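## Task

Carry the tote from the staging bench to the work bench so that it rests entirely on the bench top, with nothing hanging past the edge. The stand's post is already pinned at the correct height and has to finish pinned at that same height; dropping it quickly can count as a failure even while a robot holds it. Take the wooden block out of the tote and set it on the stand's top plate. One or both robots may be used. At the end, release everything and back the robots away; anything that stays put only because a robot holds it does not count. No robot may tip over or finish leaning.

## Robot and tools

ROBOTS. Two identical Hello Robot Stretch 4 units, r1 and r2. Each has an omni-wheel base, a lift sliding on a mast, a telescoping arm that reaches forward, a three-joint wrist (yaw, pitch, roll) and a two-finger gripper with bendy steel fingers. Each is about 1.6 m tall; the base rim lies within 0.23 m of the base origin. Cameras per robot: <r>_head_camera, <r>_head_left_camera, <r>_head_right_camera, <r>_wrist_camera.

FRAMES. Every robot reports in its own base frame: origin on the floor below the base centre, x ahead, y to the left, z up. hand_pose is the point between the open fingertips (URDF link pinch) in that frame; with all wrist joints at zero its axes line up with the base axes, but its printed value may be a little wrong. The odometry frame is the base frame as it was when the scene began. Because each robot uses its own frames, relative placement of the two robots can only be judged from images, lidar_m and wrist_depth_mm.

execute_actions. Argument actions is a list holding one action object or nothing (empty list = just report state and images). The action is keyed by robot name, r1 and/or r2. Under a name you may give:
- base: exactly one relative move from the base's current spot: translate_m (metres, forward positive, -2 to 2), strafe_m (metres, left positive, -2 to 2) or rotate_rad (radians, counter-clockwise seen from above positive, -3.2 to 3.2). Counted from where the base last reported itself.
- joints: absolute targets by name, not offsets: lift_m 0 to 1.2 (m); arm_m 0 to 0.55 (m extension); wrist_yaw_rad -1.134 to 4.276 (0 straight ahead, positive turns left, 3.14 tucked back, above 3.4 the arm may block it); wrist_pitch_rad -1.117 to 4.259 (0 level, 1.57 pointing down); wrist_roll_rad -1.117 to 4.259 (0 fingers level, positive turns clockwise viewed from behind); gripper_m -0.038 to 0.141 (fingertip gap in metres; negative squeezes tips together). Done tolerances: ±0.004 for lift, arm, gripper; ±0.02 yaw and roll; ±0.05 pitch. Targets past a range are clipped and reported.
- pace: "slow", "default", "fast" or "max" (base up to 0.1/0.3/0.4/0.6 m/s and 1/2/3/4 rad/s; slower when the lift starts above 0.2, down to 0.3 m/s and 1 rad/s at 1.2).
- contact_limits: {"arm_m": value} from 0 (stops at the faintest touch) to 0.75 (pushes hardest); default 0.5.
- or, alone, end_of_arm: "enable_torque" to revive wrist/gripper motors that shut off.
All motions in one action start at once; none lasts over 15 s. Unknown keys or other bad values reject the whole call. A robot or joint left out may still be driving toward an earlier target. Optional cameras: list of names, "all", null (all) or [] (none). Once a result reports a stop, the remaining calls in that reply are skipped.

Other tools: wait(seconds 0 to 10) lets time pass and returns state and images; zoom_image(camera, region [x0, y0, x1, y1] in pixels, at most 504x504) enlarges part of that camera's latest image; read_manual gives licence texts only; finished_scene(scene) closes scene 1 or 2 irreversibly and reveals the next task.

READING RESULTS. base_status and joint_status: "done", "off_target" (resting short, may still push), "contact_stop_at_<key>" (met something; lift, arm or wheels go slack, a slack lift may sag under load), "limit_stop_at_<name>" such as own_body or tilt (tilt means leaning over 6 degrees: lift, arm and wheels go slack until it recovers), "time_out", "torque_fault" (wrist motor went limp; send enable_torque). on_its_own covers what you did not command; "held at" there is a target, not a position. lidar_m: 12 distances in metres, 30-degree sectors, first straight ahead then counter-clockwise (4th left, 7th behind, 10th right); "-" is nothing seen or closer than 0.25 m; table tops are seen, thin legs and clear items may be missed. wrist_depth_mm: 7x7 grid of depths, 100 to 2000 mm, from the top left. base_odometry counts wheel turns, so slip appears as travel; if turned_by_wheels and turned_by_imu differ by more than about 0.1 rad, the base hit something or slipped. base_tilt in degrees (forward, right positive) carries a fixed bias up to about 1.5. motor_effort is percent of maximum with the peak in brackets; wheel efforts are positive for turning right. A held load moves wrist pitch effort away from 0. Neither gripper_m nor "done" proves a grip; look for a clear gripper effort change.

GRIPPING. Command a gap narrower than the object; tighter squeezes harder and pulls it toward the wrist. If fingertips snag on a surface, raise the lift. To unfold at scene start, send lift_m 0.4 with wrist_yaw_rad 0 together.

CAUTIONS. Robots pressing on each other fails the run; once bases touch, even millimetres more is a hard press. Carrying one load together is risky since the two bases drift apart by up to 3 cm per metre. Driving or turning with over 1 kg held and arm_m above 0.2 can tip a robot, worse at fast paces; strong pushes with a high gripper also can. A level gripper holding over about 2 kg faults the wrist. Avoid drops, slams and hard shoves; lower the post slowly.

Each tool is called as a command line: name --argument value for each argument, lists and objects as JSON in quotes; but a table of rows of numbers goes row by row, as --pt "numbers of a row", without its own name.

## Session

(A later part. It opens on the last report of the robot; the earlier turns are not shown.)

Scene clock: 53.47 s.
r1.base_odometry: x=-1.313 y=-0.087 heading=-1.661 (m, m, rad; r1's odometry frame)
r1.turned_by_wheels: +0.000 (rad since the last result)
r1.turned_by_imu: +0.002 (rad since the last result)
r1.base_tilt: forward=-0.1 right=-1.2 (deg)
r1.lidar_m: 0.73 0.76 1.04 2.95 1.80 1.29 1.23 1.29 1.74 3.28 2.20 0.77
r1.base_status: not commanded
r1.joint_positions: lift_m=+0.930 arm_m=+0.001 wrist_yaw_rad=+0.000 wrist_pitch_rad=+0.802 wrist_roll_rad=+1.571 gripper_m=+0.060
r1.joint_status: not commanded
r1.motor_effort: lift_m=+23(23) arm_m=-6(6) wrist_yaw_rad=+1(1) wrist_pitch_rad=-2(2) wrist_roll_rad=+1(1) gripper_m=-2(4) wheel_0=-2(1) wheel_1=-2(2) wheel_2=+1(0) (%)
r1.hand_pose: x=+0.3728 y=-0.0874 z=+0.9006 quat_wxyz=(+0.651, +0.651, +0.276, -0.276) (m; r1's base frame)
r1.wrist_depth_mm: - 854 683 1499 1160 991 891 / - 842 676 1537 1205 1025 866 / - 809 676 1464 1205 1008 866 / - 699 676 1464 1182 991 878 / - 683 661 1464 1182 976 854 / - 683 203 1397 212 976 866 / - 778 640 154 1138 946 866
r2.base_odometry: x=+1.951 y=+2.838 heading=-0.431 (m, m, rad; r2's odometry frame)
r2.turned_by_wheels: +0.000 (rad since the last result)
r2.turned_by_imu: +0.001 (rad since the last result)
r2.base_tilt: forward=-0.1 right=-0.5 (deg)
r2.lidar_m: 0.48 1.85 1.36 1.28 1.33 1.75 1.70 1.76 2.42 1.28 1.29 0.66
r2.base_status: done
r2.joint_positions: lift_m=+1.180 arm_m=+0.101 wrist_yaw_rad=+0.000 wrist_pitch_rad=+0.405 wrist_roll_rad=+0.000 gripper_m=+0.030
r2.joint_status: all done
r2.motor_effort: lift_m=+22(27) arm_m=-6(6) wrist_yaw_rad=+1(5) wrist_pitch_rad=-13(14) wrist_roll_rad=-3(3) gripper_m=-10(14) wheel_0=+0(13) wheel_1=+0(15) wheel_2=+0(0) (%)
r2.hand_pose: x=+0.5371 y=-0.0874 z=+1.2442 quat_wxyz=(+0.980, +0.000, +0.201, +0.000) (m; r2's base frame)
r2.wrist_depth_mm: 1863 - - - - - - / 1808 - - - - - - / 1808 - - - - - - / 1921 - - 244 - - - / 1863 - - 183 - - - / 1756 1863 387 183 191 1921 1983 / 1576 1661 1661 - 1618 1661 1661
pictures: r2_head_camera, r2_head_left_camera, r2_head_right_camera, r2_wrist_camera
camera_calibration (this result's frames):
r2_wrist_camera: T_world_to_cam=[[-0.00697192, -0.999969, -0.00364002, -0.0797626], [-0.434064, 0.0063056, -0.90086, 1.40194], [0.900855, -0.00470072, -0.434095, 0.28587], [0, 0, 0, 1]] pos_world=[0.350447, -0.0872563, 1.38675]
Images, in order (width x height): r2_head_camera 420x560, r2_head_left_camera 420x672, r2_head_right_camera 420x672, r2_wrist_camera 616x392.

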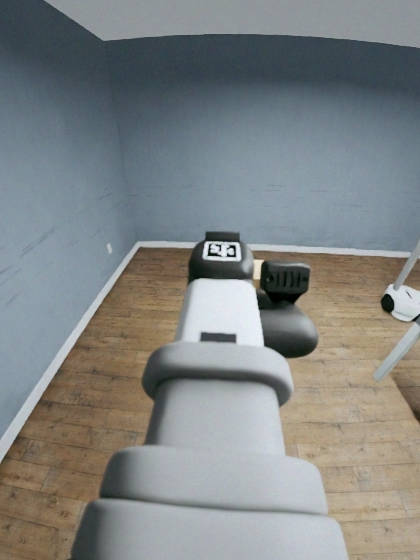

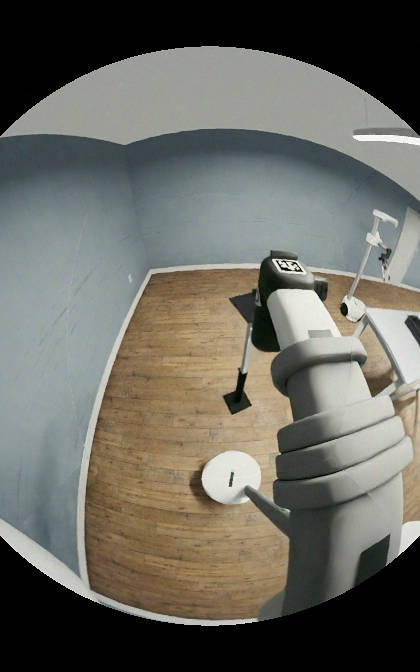

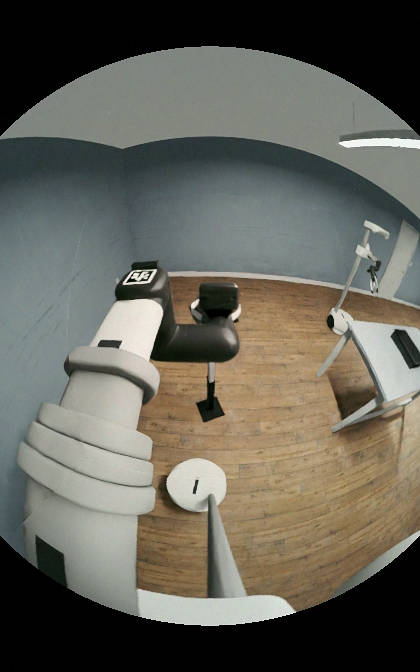

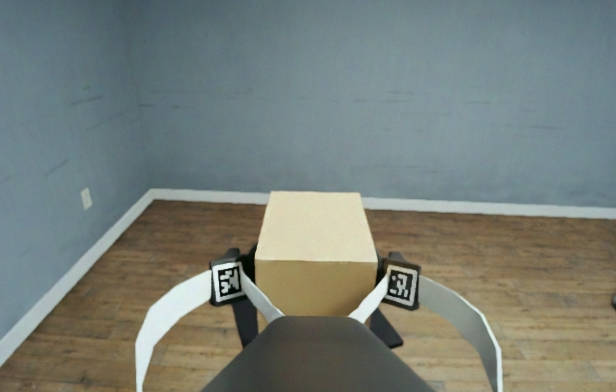

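execute_actions --actions '[{"r1": {"base": {"rotate_rad": -0.9}, "pace": "max"}, "r2": {"joints": {"lift_m": 1.14, "arm_m": 0.225}, "pace": "fast"}}]' --cameras '["r2_wrist_camera", "r1_head_camera", "r2_head_left_camera", "r2_head_right_camera"]'

Scene clock: 55.37 s.
r1.base_odometry: x=-1.313 y=-0.087 heading=-2.560 (m, m, rad; r1's odometry frame)
r1.turned_by_wheels: -0.899 (rad since the last result)
r1.turned_by_imu: -0.890 (rad since the last result)
r1.base_tilt: forward=-0.1 right=-1.2 (deg)
r1.lidar_m: 0.93 0.75 0.73 0.81 2.57 3.19 1.57 1.24 1.23 1.33 2.07 3.24
r1.base_status: done
r1.joint_positions: lift_m=+0.930 arm_m=+0.001 wrist_yaw_rad=+0.000 wrist_pitch_rad=+0.802 wrist_roll_rad=+1.571 gripper_m=+0.060
r1.joint_status: not commanded
r1.motor_effort: lift_m=+23(23) arm_m=-6(6) wrist_yaw_rad=+0(1) wrist_pitch_rad=-1(2) wrist_roll_rad=+1(1) gripper_m=-2(4) wheel_0=+3(6) wheel_1=+1(7) wheel_2=+3(8) (%)
r1.hand_pose: x=+0.3728 y=-0.0874 z=+0.9006 quat_wxyz=(+0.651, +0.651, +0.276, -0.276) (m; r1's base frame)
r1.wrist_depth_mm: - - - 1499 1229 991 878 / - - 1921 1537 1205 991 878 / - - - 1464 1205 976 878 / - - 1921 1537 1229 1008 866 / - - 1863 1499 1160 960 866 / - - 203 1366 211 976 842 / - 778 1708 155 1160 960 854
r2.base_odometry: x=+1.951 y=+2.838 heading=-0.431 (m, m, rad; r2's odometry frame)
r2.turned_by_wheels: +0.000 (rad since the last result)
r2.turned_by_imu: +0.000 (rad since the last result)
r2.base_tilt: forward=+0.0 right=-0.6 (deg)
r2.lidar_m: 0.55 1.85 1.35 1.27 1.34 1.75 1.69 1.77 2.41 1.26 1.27 0.66
r2.base_status: not commanded
r2.joint_positions: lift_m=+1.140 arm_m=+0.224 wrist_yaw_rad=+0.000 wrist_pitch_rad=+0.405 wrist_roll_rad=+0.000 gripper_m=+0.030
r2.joint_status: all done
r2.motor_effort: lift_m=+15(22) arm_m=+6(6) wrist_yaw_rad=-1(1) wrist_pitch_rad=-12(14) wrist_roll_rad=-4(3) gripper_m=-12(12) wheel_0=+0(0) wheel_1=+0(0) wheel_2=+0(0) (%)
r2.hand_pose: x=+0.6601 y=-0.0874 z=+1.2049 quat_wxyz=(+0.980, +0.000, +0.201, +0.000) (m; r2's base frame)
r2.wrist_depth_mm: 1863 - - - - - - / 1808 - - - - - - / 1808 - - - - - - / 1808 - - 243 - - - / 1863 - - 183 - - - / 1756 1863 330 183 191 1808 1921 / 1576 1537 317 - 1708 1576 1661
pictures: r1_head_camera, r2_head_left_camera, r2_head_right_camera, r2_wrist_camera
camera_calibration (this result's frames):
r2_wrist_camera: T_world_to_cam=[[-0.00672478, -0.999971, -0.00364083, -0.0791451], [-0.433981, 0.00619863, -0.900901, 1.41988], [0.900897, -0.0044783, -0.43401, 0.157905], [0, 0, 0, 1]] pos_world=[0.473414, -0.087237, 1.34742]
Images, in order (width x height): r1_head_camera 420x560, r2_head_left_camera 420x672, r2_head_right_camera 420x672, r2_wrist_camera 616x392.

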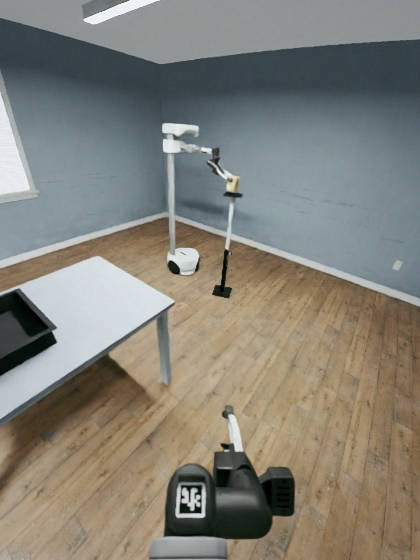

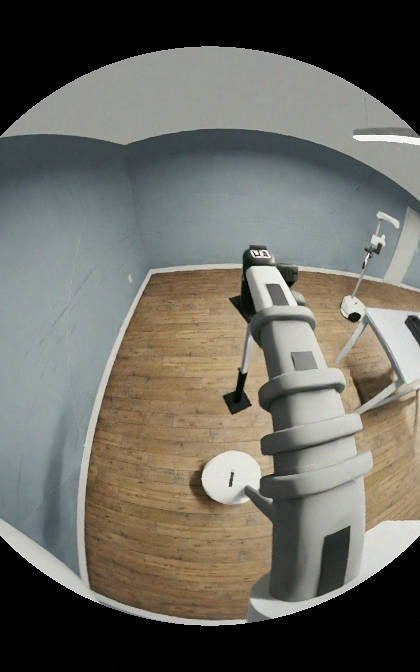

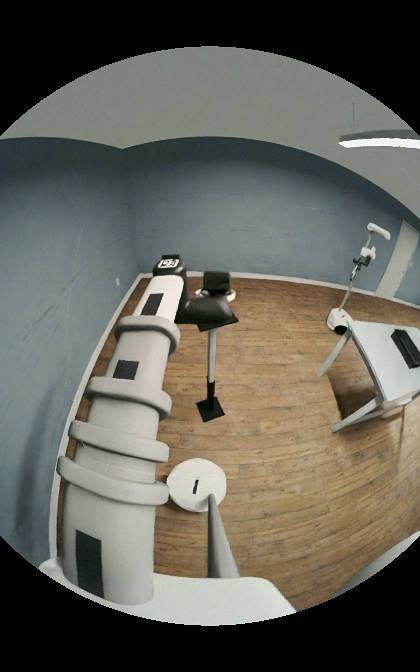

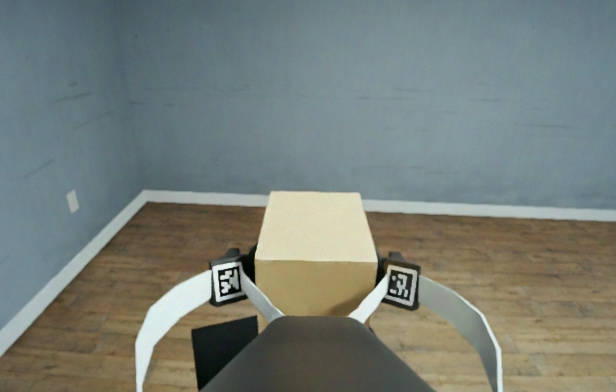

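zoom_image --camera "r1_head_camera" --region '[200, 140, 270, 220]'

Region (200, 140, 270, 220) of r1_head_camera's 420x560 image, scaled by 6.300, with more detail than that image has; it fills the left 441 columns of this view, and the rest is white.

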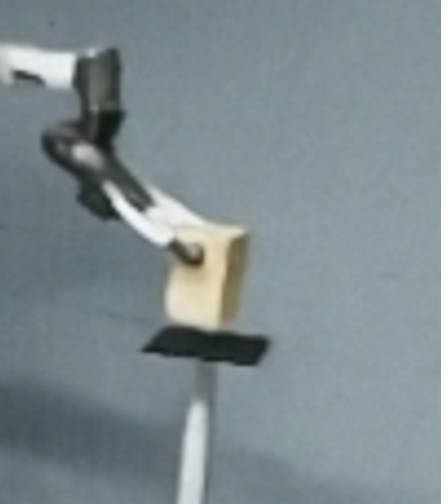

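execute_actions --actions '[{"r2": {"joints": {"lift_m": 1.112}, "pace": "slow"}}]' --cameras '["r1_head_camera"]'

zoom_image --camera "r1_head_camera" --region '[200, 140, 270, 220]'

Scene clock: 57.60 s.
r1.base_odometry: x=-1.313 y=-0.087 heading=-2.560 (m, m, rad; r1's odometry frame)
r1.turned_by_wheels: +0.000 (rad since the last result)
r1.turned_by_imu: +0.001 (rad since the last result)
r1.base_tilt: forward=-0.1 right=-1.2 (deg)
r1.lidar_m: 0.96 0.74 0.73 0.81 2.58 3.20 1.58 1.25 1.23 1.36 2.07 3.26
r1.base_status: not commanded
r1.joint_positions: lift_m=+0.930 arm_m=+0.001 wrist_yaw_rad=+0.000 wrist_pitch_rad=+0.802 wrist_roll_rad=+1.571 gripper_m=+0.060
r1.joint_status: not commanded
r1.motor_effort: lift_m=+23(23) arm_m=-6(6) wrist_yaw_rad=+1(0) wrist_pitch_rad=-2(2) wrist_roll_rad=+2(1) gripper_m=-2(1) wheel_0=+3(3) wheel_1=+2(1) wheel_2=+3(3) (%)
r1.hand_pose: x=+0.3728 y=-0.0874 z=+0.9006 quat_wxyz=(+0.651, +0.651, +0.276, -0.276) (m; r1's base frame)
r1.wrist_depth_mm: - - - 1537 1229 1008 878 / - - 1983 1464 1182 1008 878 / - - 1983 1499 1205 991 878 / - - 1983 1499 1229 991 878 / - - 1808 1499 1182 991 854 / - - 203 1336 211 960 854 / - 778 1708 154 1118 931 842
r2.base_odometry: x=+1.951 y=+2.838 heading=-0.431 (m, m, rad; r2's odometry frame)
r2.turned_by_wheels: +0.000 (rad since the last result)
r2.turned_by_imu: +0.000 (rad since the last result)
r2.base_tilt: forward=+0.0 right=-0.6 (deg)
r2.lidar_m: 0.56 1.83 1.35 1.28 1.35 1.77 1.68 1.76 2.44 1.26 1.25 0.65
r2.base_status: not commanded
r2.joint_positions: lift_m=+1.112 arm_m=+0.224 wrist_yaw_rad=+0.000 wrist_pitch_rad=+0.405 wrist_roll_rad=+0.000 gripper_m=+0.030
r2.joint_status: all done
r2.motor_effort: lift_m=+14(11) arm_m=+6(6) wrist_yaw_rad=+0(1) wrist_pitch_rad=-12(14) wrist_roll_rad=-4(4) gripper_m=-13(10) wheel_0=+0(0) wheel_1=+0(1) wheel_2=+0(0) (%)
r2.hand_pose: x=+0.6601 y=-0.0874 z=+1.1770 quat_wxyz=(+0.980, +0.000, +0.201, +0.000) (m; r2's base frame)
r2.wrist_depth_mm: 1808 - - - - - - / 1808 - - - - - - / 1863 - - - - - - / 1808 - - 243 - - - / 1863 - - 183 - - - / 1756 1808 294 183 190 1808 1921 / 1499 1537 283 - 1537 1576 1537
pictures: r1_head_camera
Images, in order (width x height): r1_head_camera 420x560.

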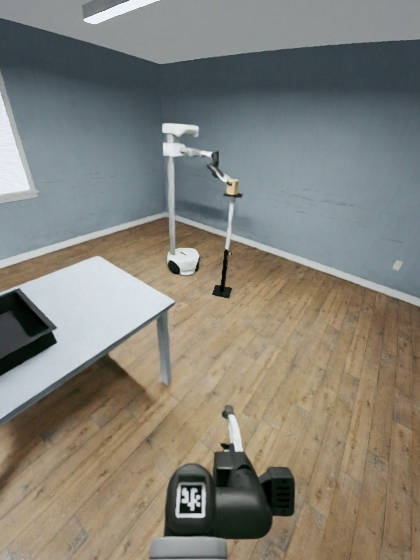

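Region (200, 140, 270, 220) of r1_head_camera's 420x560 image, scaled by 6.300, with more detail than that image has; it fills the left 441 columns of this view, and the rest is white.

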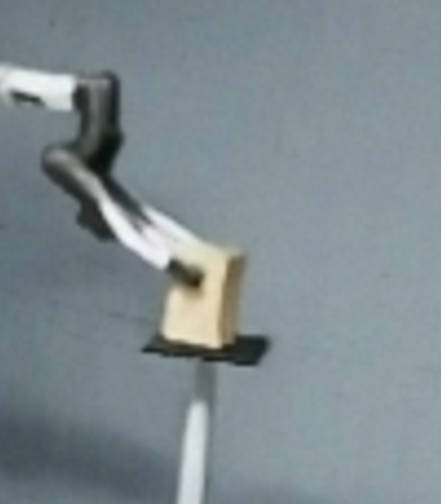

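execute_actions --actions '[{"r2": {"joints": {"lift_m": 1.101}, "pace": "slow"}}]' --cameras '[]'

Scene clock: 58.40 s.
r1.base_odometry: x=-1.313 y=-0.087 heading=-2.560 (m, m, rad; r1's odometry frame)
r1.turned_by_wheels: +0.000 (rad since the last result)
r1.turned_by_imu: +0.000 (rad since the last result)
r1.base_tilt: forward=-0.1 right=-1.2 (deg)
r1.lidar_m: 0.95 0.75 0.72 0.80 2.57 3.20 1.58 1.24 1.22 1.34 2.04 3.25
r1.base_status: not commanded
r1.joint_positions: lift_m=+0.930 arm_m=+0.001 wrist_yaw_rad=+0.000 wrist_pitch_rad=+0.802 wrist_roll_rad=+1.571 gripper_m=+0.060
r1.joint_status: not commanded
r1.motor_effort: lift_m=+23(23) arm_m=-6(6) wrist_yaw_rad=+1(1) wrist_pitch_rad=-2(2) wrist_roll_rad=+1(2) gripper_m=-4(0) wheel_0=+3(3) wheel_1=+1(1) wheel_2=+3(3) (%)
r1.hand_pose: x=+0.3728 y=-0.0874 z=+0.9006 quat_wxyz=(+0.651, +0.651, +0.276, -0.276) (m; r1's base frame)
r1.wrist_depth_mm: - - - 1464 1205 1008 878 / - - 1921 1464 1205 1008 878 / - - - 1464 1205 1008 866 / - - 1921 1464 1182 991 891 / - - 1863 1430 1182 976 866 / - - 204 1336 211 991 854 / - 778 1808 154 1098 931 842
r2.base_odometry: x=+1.951 y=+2.838 heading=-0.431 (m, m, rad; r2's odometry frame)
r2.turned_by_wheels: +0.000 (rad since the last result)
r2.turned_by_imu: +0.000 (rad since the last result)
r2.base_tilt: forward=-0.1 right=-0.6 (deg)
r2.lidar_m: 0.56 1.85 1.32 1.29 1.33 1.75 1.69 1.77 2.43 1.27 1.29 0.67
r2.base_status: not commanded
r2.joint_positions: lift_m=+1.102 arm_m=+0.224 wrist_yaw_rad=-0.001 wrist_pitch_rad=+0.397 wrist_roll_rad=+0.000 gripper_m=+0.030
r2.joint_status: all done
r2.motor_effort: lift_m=+10(13) arm_m=+6(6) wrist_yaw_rad=+3(3) wrist_pitch_rad=+9(13) wrist_roll_rad=-3(4) gripper_m=-10(12) wheel_0=+0(0) wheel_1=+0(0) wheel_2=+0(0) (%)
r2.hand_pose: x=+0.6608 y=-0.0877 z=+1.1682 quat_wxyz=(+0.980, +0.000, +0.197, -0.001) (m; r2's base frame)
r2.wrist_depth_mm: 1808 - - - - - - / 1756 - - - - - - / 1808 - - - - - - / 1921 - - 242 - - - / 1863 - - 181 - - - / 1756 1808 287 183 190 1808 1921 / 1499 1537 268 - 1537 1576 1618
pictures: none
No camera images: the call's "cameras" was empty. Leave "cameras" out to get every camera's image.

Contact. Release and back away.

execute_actions --actions '[{"r2": {"joints": {"gripper_m": 0.1, "lift_m": 1.106}}}]' --cameras '[]'

execute_actions --actions '[{"r2": {"base": {"translate_m": -0.15}, "joints": {"arm_m": 0.0}, "pace": "fast"}}]' --cameras '["r1_head_camera", "r2_wrist_camera", "r1_head_left_camera"]'

Scene clock: 60.00 s.
r1.base_odometry: x=-1.313 y=-0.087 heading=-2.560 (m, m, rad; r1's odometry frame)
r1.turned_by_wheels: +0.000 (rad since the last result)
r1.turned_by_imu: +0.001 (rad since the last result)
r1.base_tilt: forward=+0.0 right=-1.2 (deg)
r1.lidar_m: 0.94 0.73 0.73 0.80 2.55 3.17 1.56 1.26 1.22 1.36 2.06 3.26
r1.base_status: not commanded
r1.joint_positions: lift_m=+0.930 arm_m=+0.001 wrist_yaw_rad=+0.000 wrist_pitch_rad=+0.802 wrist_roll_rad=+1.571 gripper_m=+0.060
r1.joint_status: not commanded
r1.motor_effort: lift_m=+23(23) arm_m=-6(6) wrist_yaw_rad=+1(1) wrist_pitch_rad=-2(1) wrist_roll_rad=+1(2) gripper_m=+0(2) wheel_0=+3(3) wheel_1=+1(2) wheel_2=+3(3) (%)
r1.hand_pose: x=+0.3728 y=-0.0874 z=+0.9006 quat_wxyz=(+0.651, +0.651, +0.276, -0.276) (m; r1's base frame)
r1.wrist_depth_mm: - - - 1537 1229 991 891 / - - 1983 1537 1229 1025 878 / - - - 1499 1229 991 878 / - - 1863 1499 1182 1008 878 / - - 1863 1464 1182 976 854 / - - 204 1366 213 991 866 / - 778 1708 154 1138 960 866
r2.base_odometry: x=+1.951 y=+2.838 heading=-0.431 (m, m, rad; r2's odometry frame)
r2.turned_by_wheels: +0.000 (rad since the last result)
r2.turned_by_imu: +0.000 (rad since the last result)
r2.base_tilt: forward=+0.0 right=-0.6 (deg)
r2.lidar_m: 0.57 1.86 1.34 1.28 1.34 1.77 1.70 1.77 2.43 1.27 1.28 0.67
r2.base_status: not commanded
r2.joint_positions: lift_m=+1.106 arm_m=+0.224 wrist_yaw_rad=+0.000 wrist_pitch_rad=+0.402 wrist_roll_rad=+0.000 gripper_m=+0.100
r2.joint_status: all done
r2.motor_effort: lift_m=+21(22) arm_m=+6(6) wrist_yaw_rad=+2(1) wrist_pitch_rad=-5(8) wrist_roll_rad=-3(4) gripper_m=-2(10) wheel_0=+0(0) wheel_1=+0(0) wheel_2=+0(0) (%)
r2.hand_pose: x=+0.6604 y=-0.0875 z=+1.1711 quat_wxyz=(+0.980, +0.000, +0.200, +0.000) (m; r2's base frame)
r2.wrist_depth_mm: 1863 - - - - - - / 1808 - - - - - - / 1863 - - - - - - / 1921 - - 241 - - - / 1863 - - 187 226 - - / 1708 1808 290 154 296 1808 1921 / 1537 1499 270 - 891 1576 1576
pictures: none
No camera images: the call's "cameras" was empty. Leave "cameras" out to get every camera's image.

Scene clock: 61.77 s.
r1.base_odometry: x=-1.313 y=-0.087 heading=-2.560 (m, m, rad; r1's odometry frame)
r1.turned_by_wheels: +0.000 (rad since the last result)
r1.turned_by_imu: +0.001 (rad since the last result)
r1.base_tilt: forward=-0.1 right=-1.2 (deg)
r1.lidar_m: 0.94 0.76 0.72 0.81 2.59 3.19 1.58 1.25 1.23 1.36 2.09 3.26
r1.base_status: not commanded
r1.joint_positions: lift_m=+0.930 arm_m=+0.001 wrist_yaw_rad=+0.000 wrist_pitch_rad=+0.802 wrist_roll_rad=+1.571 gripper_m=+0.060
r1.joint_status: not commanded
r1.motor_effort: lift_m=+23(23) arm_m=-6(7) wrist_yaw_rad=+1(1) wrist_pitch_rad=-2(3) wrist_roll_rad=+2(1) gripper_m=-2(2) wheel_0=+3(3) wheel_1=+2(1) wheel_2=+3(3) (%)
r1.hand_pose: x=+0.3728 y=-0.0874 z=+0.9006 quat_wxyz=(+0.651, +0.651, +0.276, -0.276) (m; r1's base frame)
r1.wrist_depth_mm: - - - 1537 1229 1008 878 / - - - 1464 1205 991 866 / - - 1983 1537 1182 976 878 / - - 1863 1537 1205 976 878 / - - 1921 1430 1160 991 878 / - - 203 1366 211 991 866 / - 778 1708 155 1098 946 854
r2.base_odometry: x=+1.815 y=+2.901 heading=-0.431 (m, m, rad; r2's odometry frame)
r2.turned_by_wheels: +0.000 (rad since the last result)
r2.turned_by_imu: +0.000 (rad since the last result)
r2.base_tilt: forward=-0.1 right=-0.6 (deg)
r2.lidar_m: 0.72 1.83 1.35 1.28 1.34 1.61 1.54 1.61 2.18 1.77 1.31 2.49
r2.base_status: done
r2.joint_positions: lift_m=+1.106 arm_m=+0.003 wrist_yaw_rad=+0.000 wrist_pitch_rad=+0.402 wrist_roll_rad=+0.000 gripper_m=+0.100
r2.joint_status: all done
joint sent to its limit — the command would take r2.arm_m past its lower limit, so that joint was sent only as far as its limit.
r2.motor_effort: lift_m=+21(21) arm_m=-6(6) wrist_yaw_rad=+1(0) wrist_pitch_rad=-6(5) wrist_roll_rad=-4(4) gripper_m=+2(1) wheel_0=-5(9) wheel_1=-2(6) wheel_2=+3(9) (%)
r2.hand_pose: x=+0.4394 y=-0.0875 z=+1.1710 quat_wxyz=(+0.980, +0.000, +0.200, +0.000) (m; r2's base frame)
r2.wrist_depth_mm: 1808 - - - - - - / 1756 - - - - - - / 1863 - - 661 - - - / 1921 - - 609 - - - / 1863 - - - - - - / 1708 1808 1708 154 1708 1863 1863 / 1537 1499 1576 - 1661 1537 1576
pictures: r1_head_camera, r1_head_left_camera, r2_wrist_camera
camera_calibration (this result's frames):
r2_wrist_camera: T_world_to_cam=[[-0.00710141, -0.999968, -0.00365795, -0.0806689], [-0.431787, 0.00636579, -0.901953, 1.29386], [0.901948, -0.00482568, -0.431818, 0.338917], [0, 0, 0, 1]] pos_world=[0.252413, -0.0872672, 1.31306]
Images, in order (width x height): r1_head_camera 420x560, r1_head_left_camera 420x672, r2_wrist_camera 616x392.

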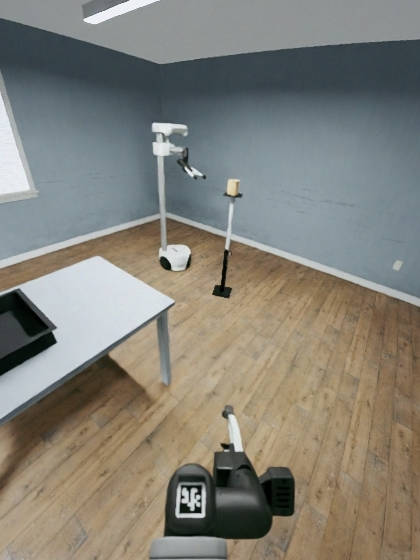

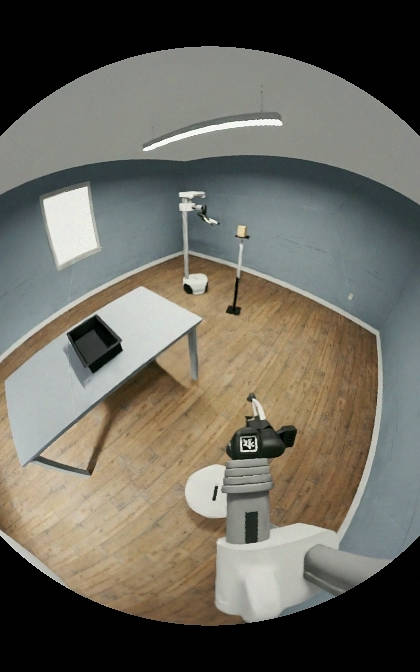

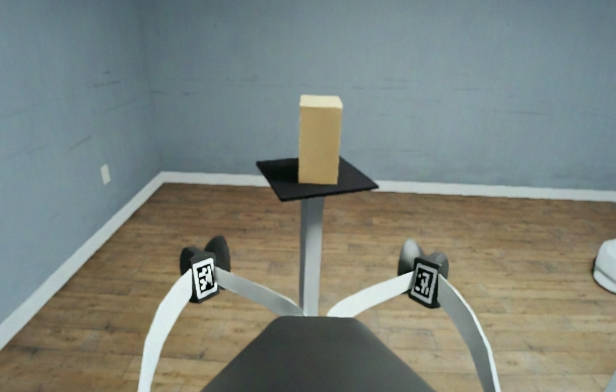

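finished_scene --scene 1

The scene is finished: the task was done.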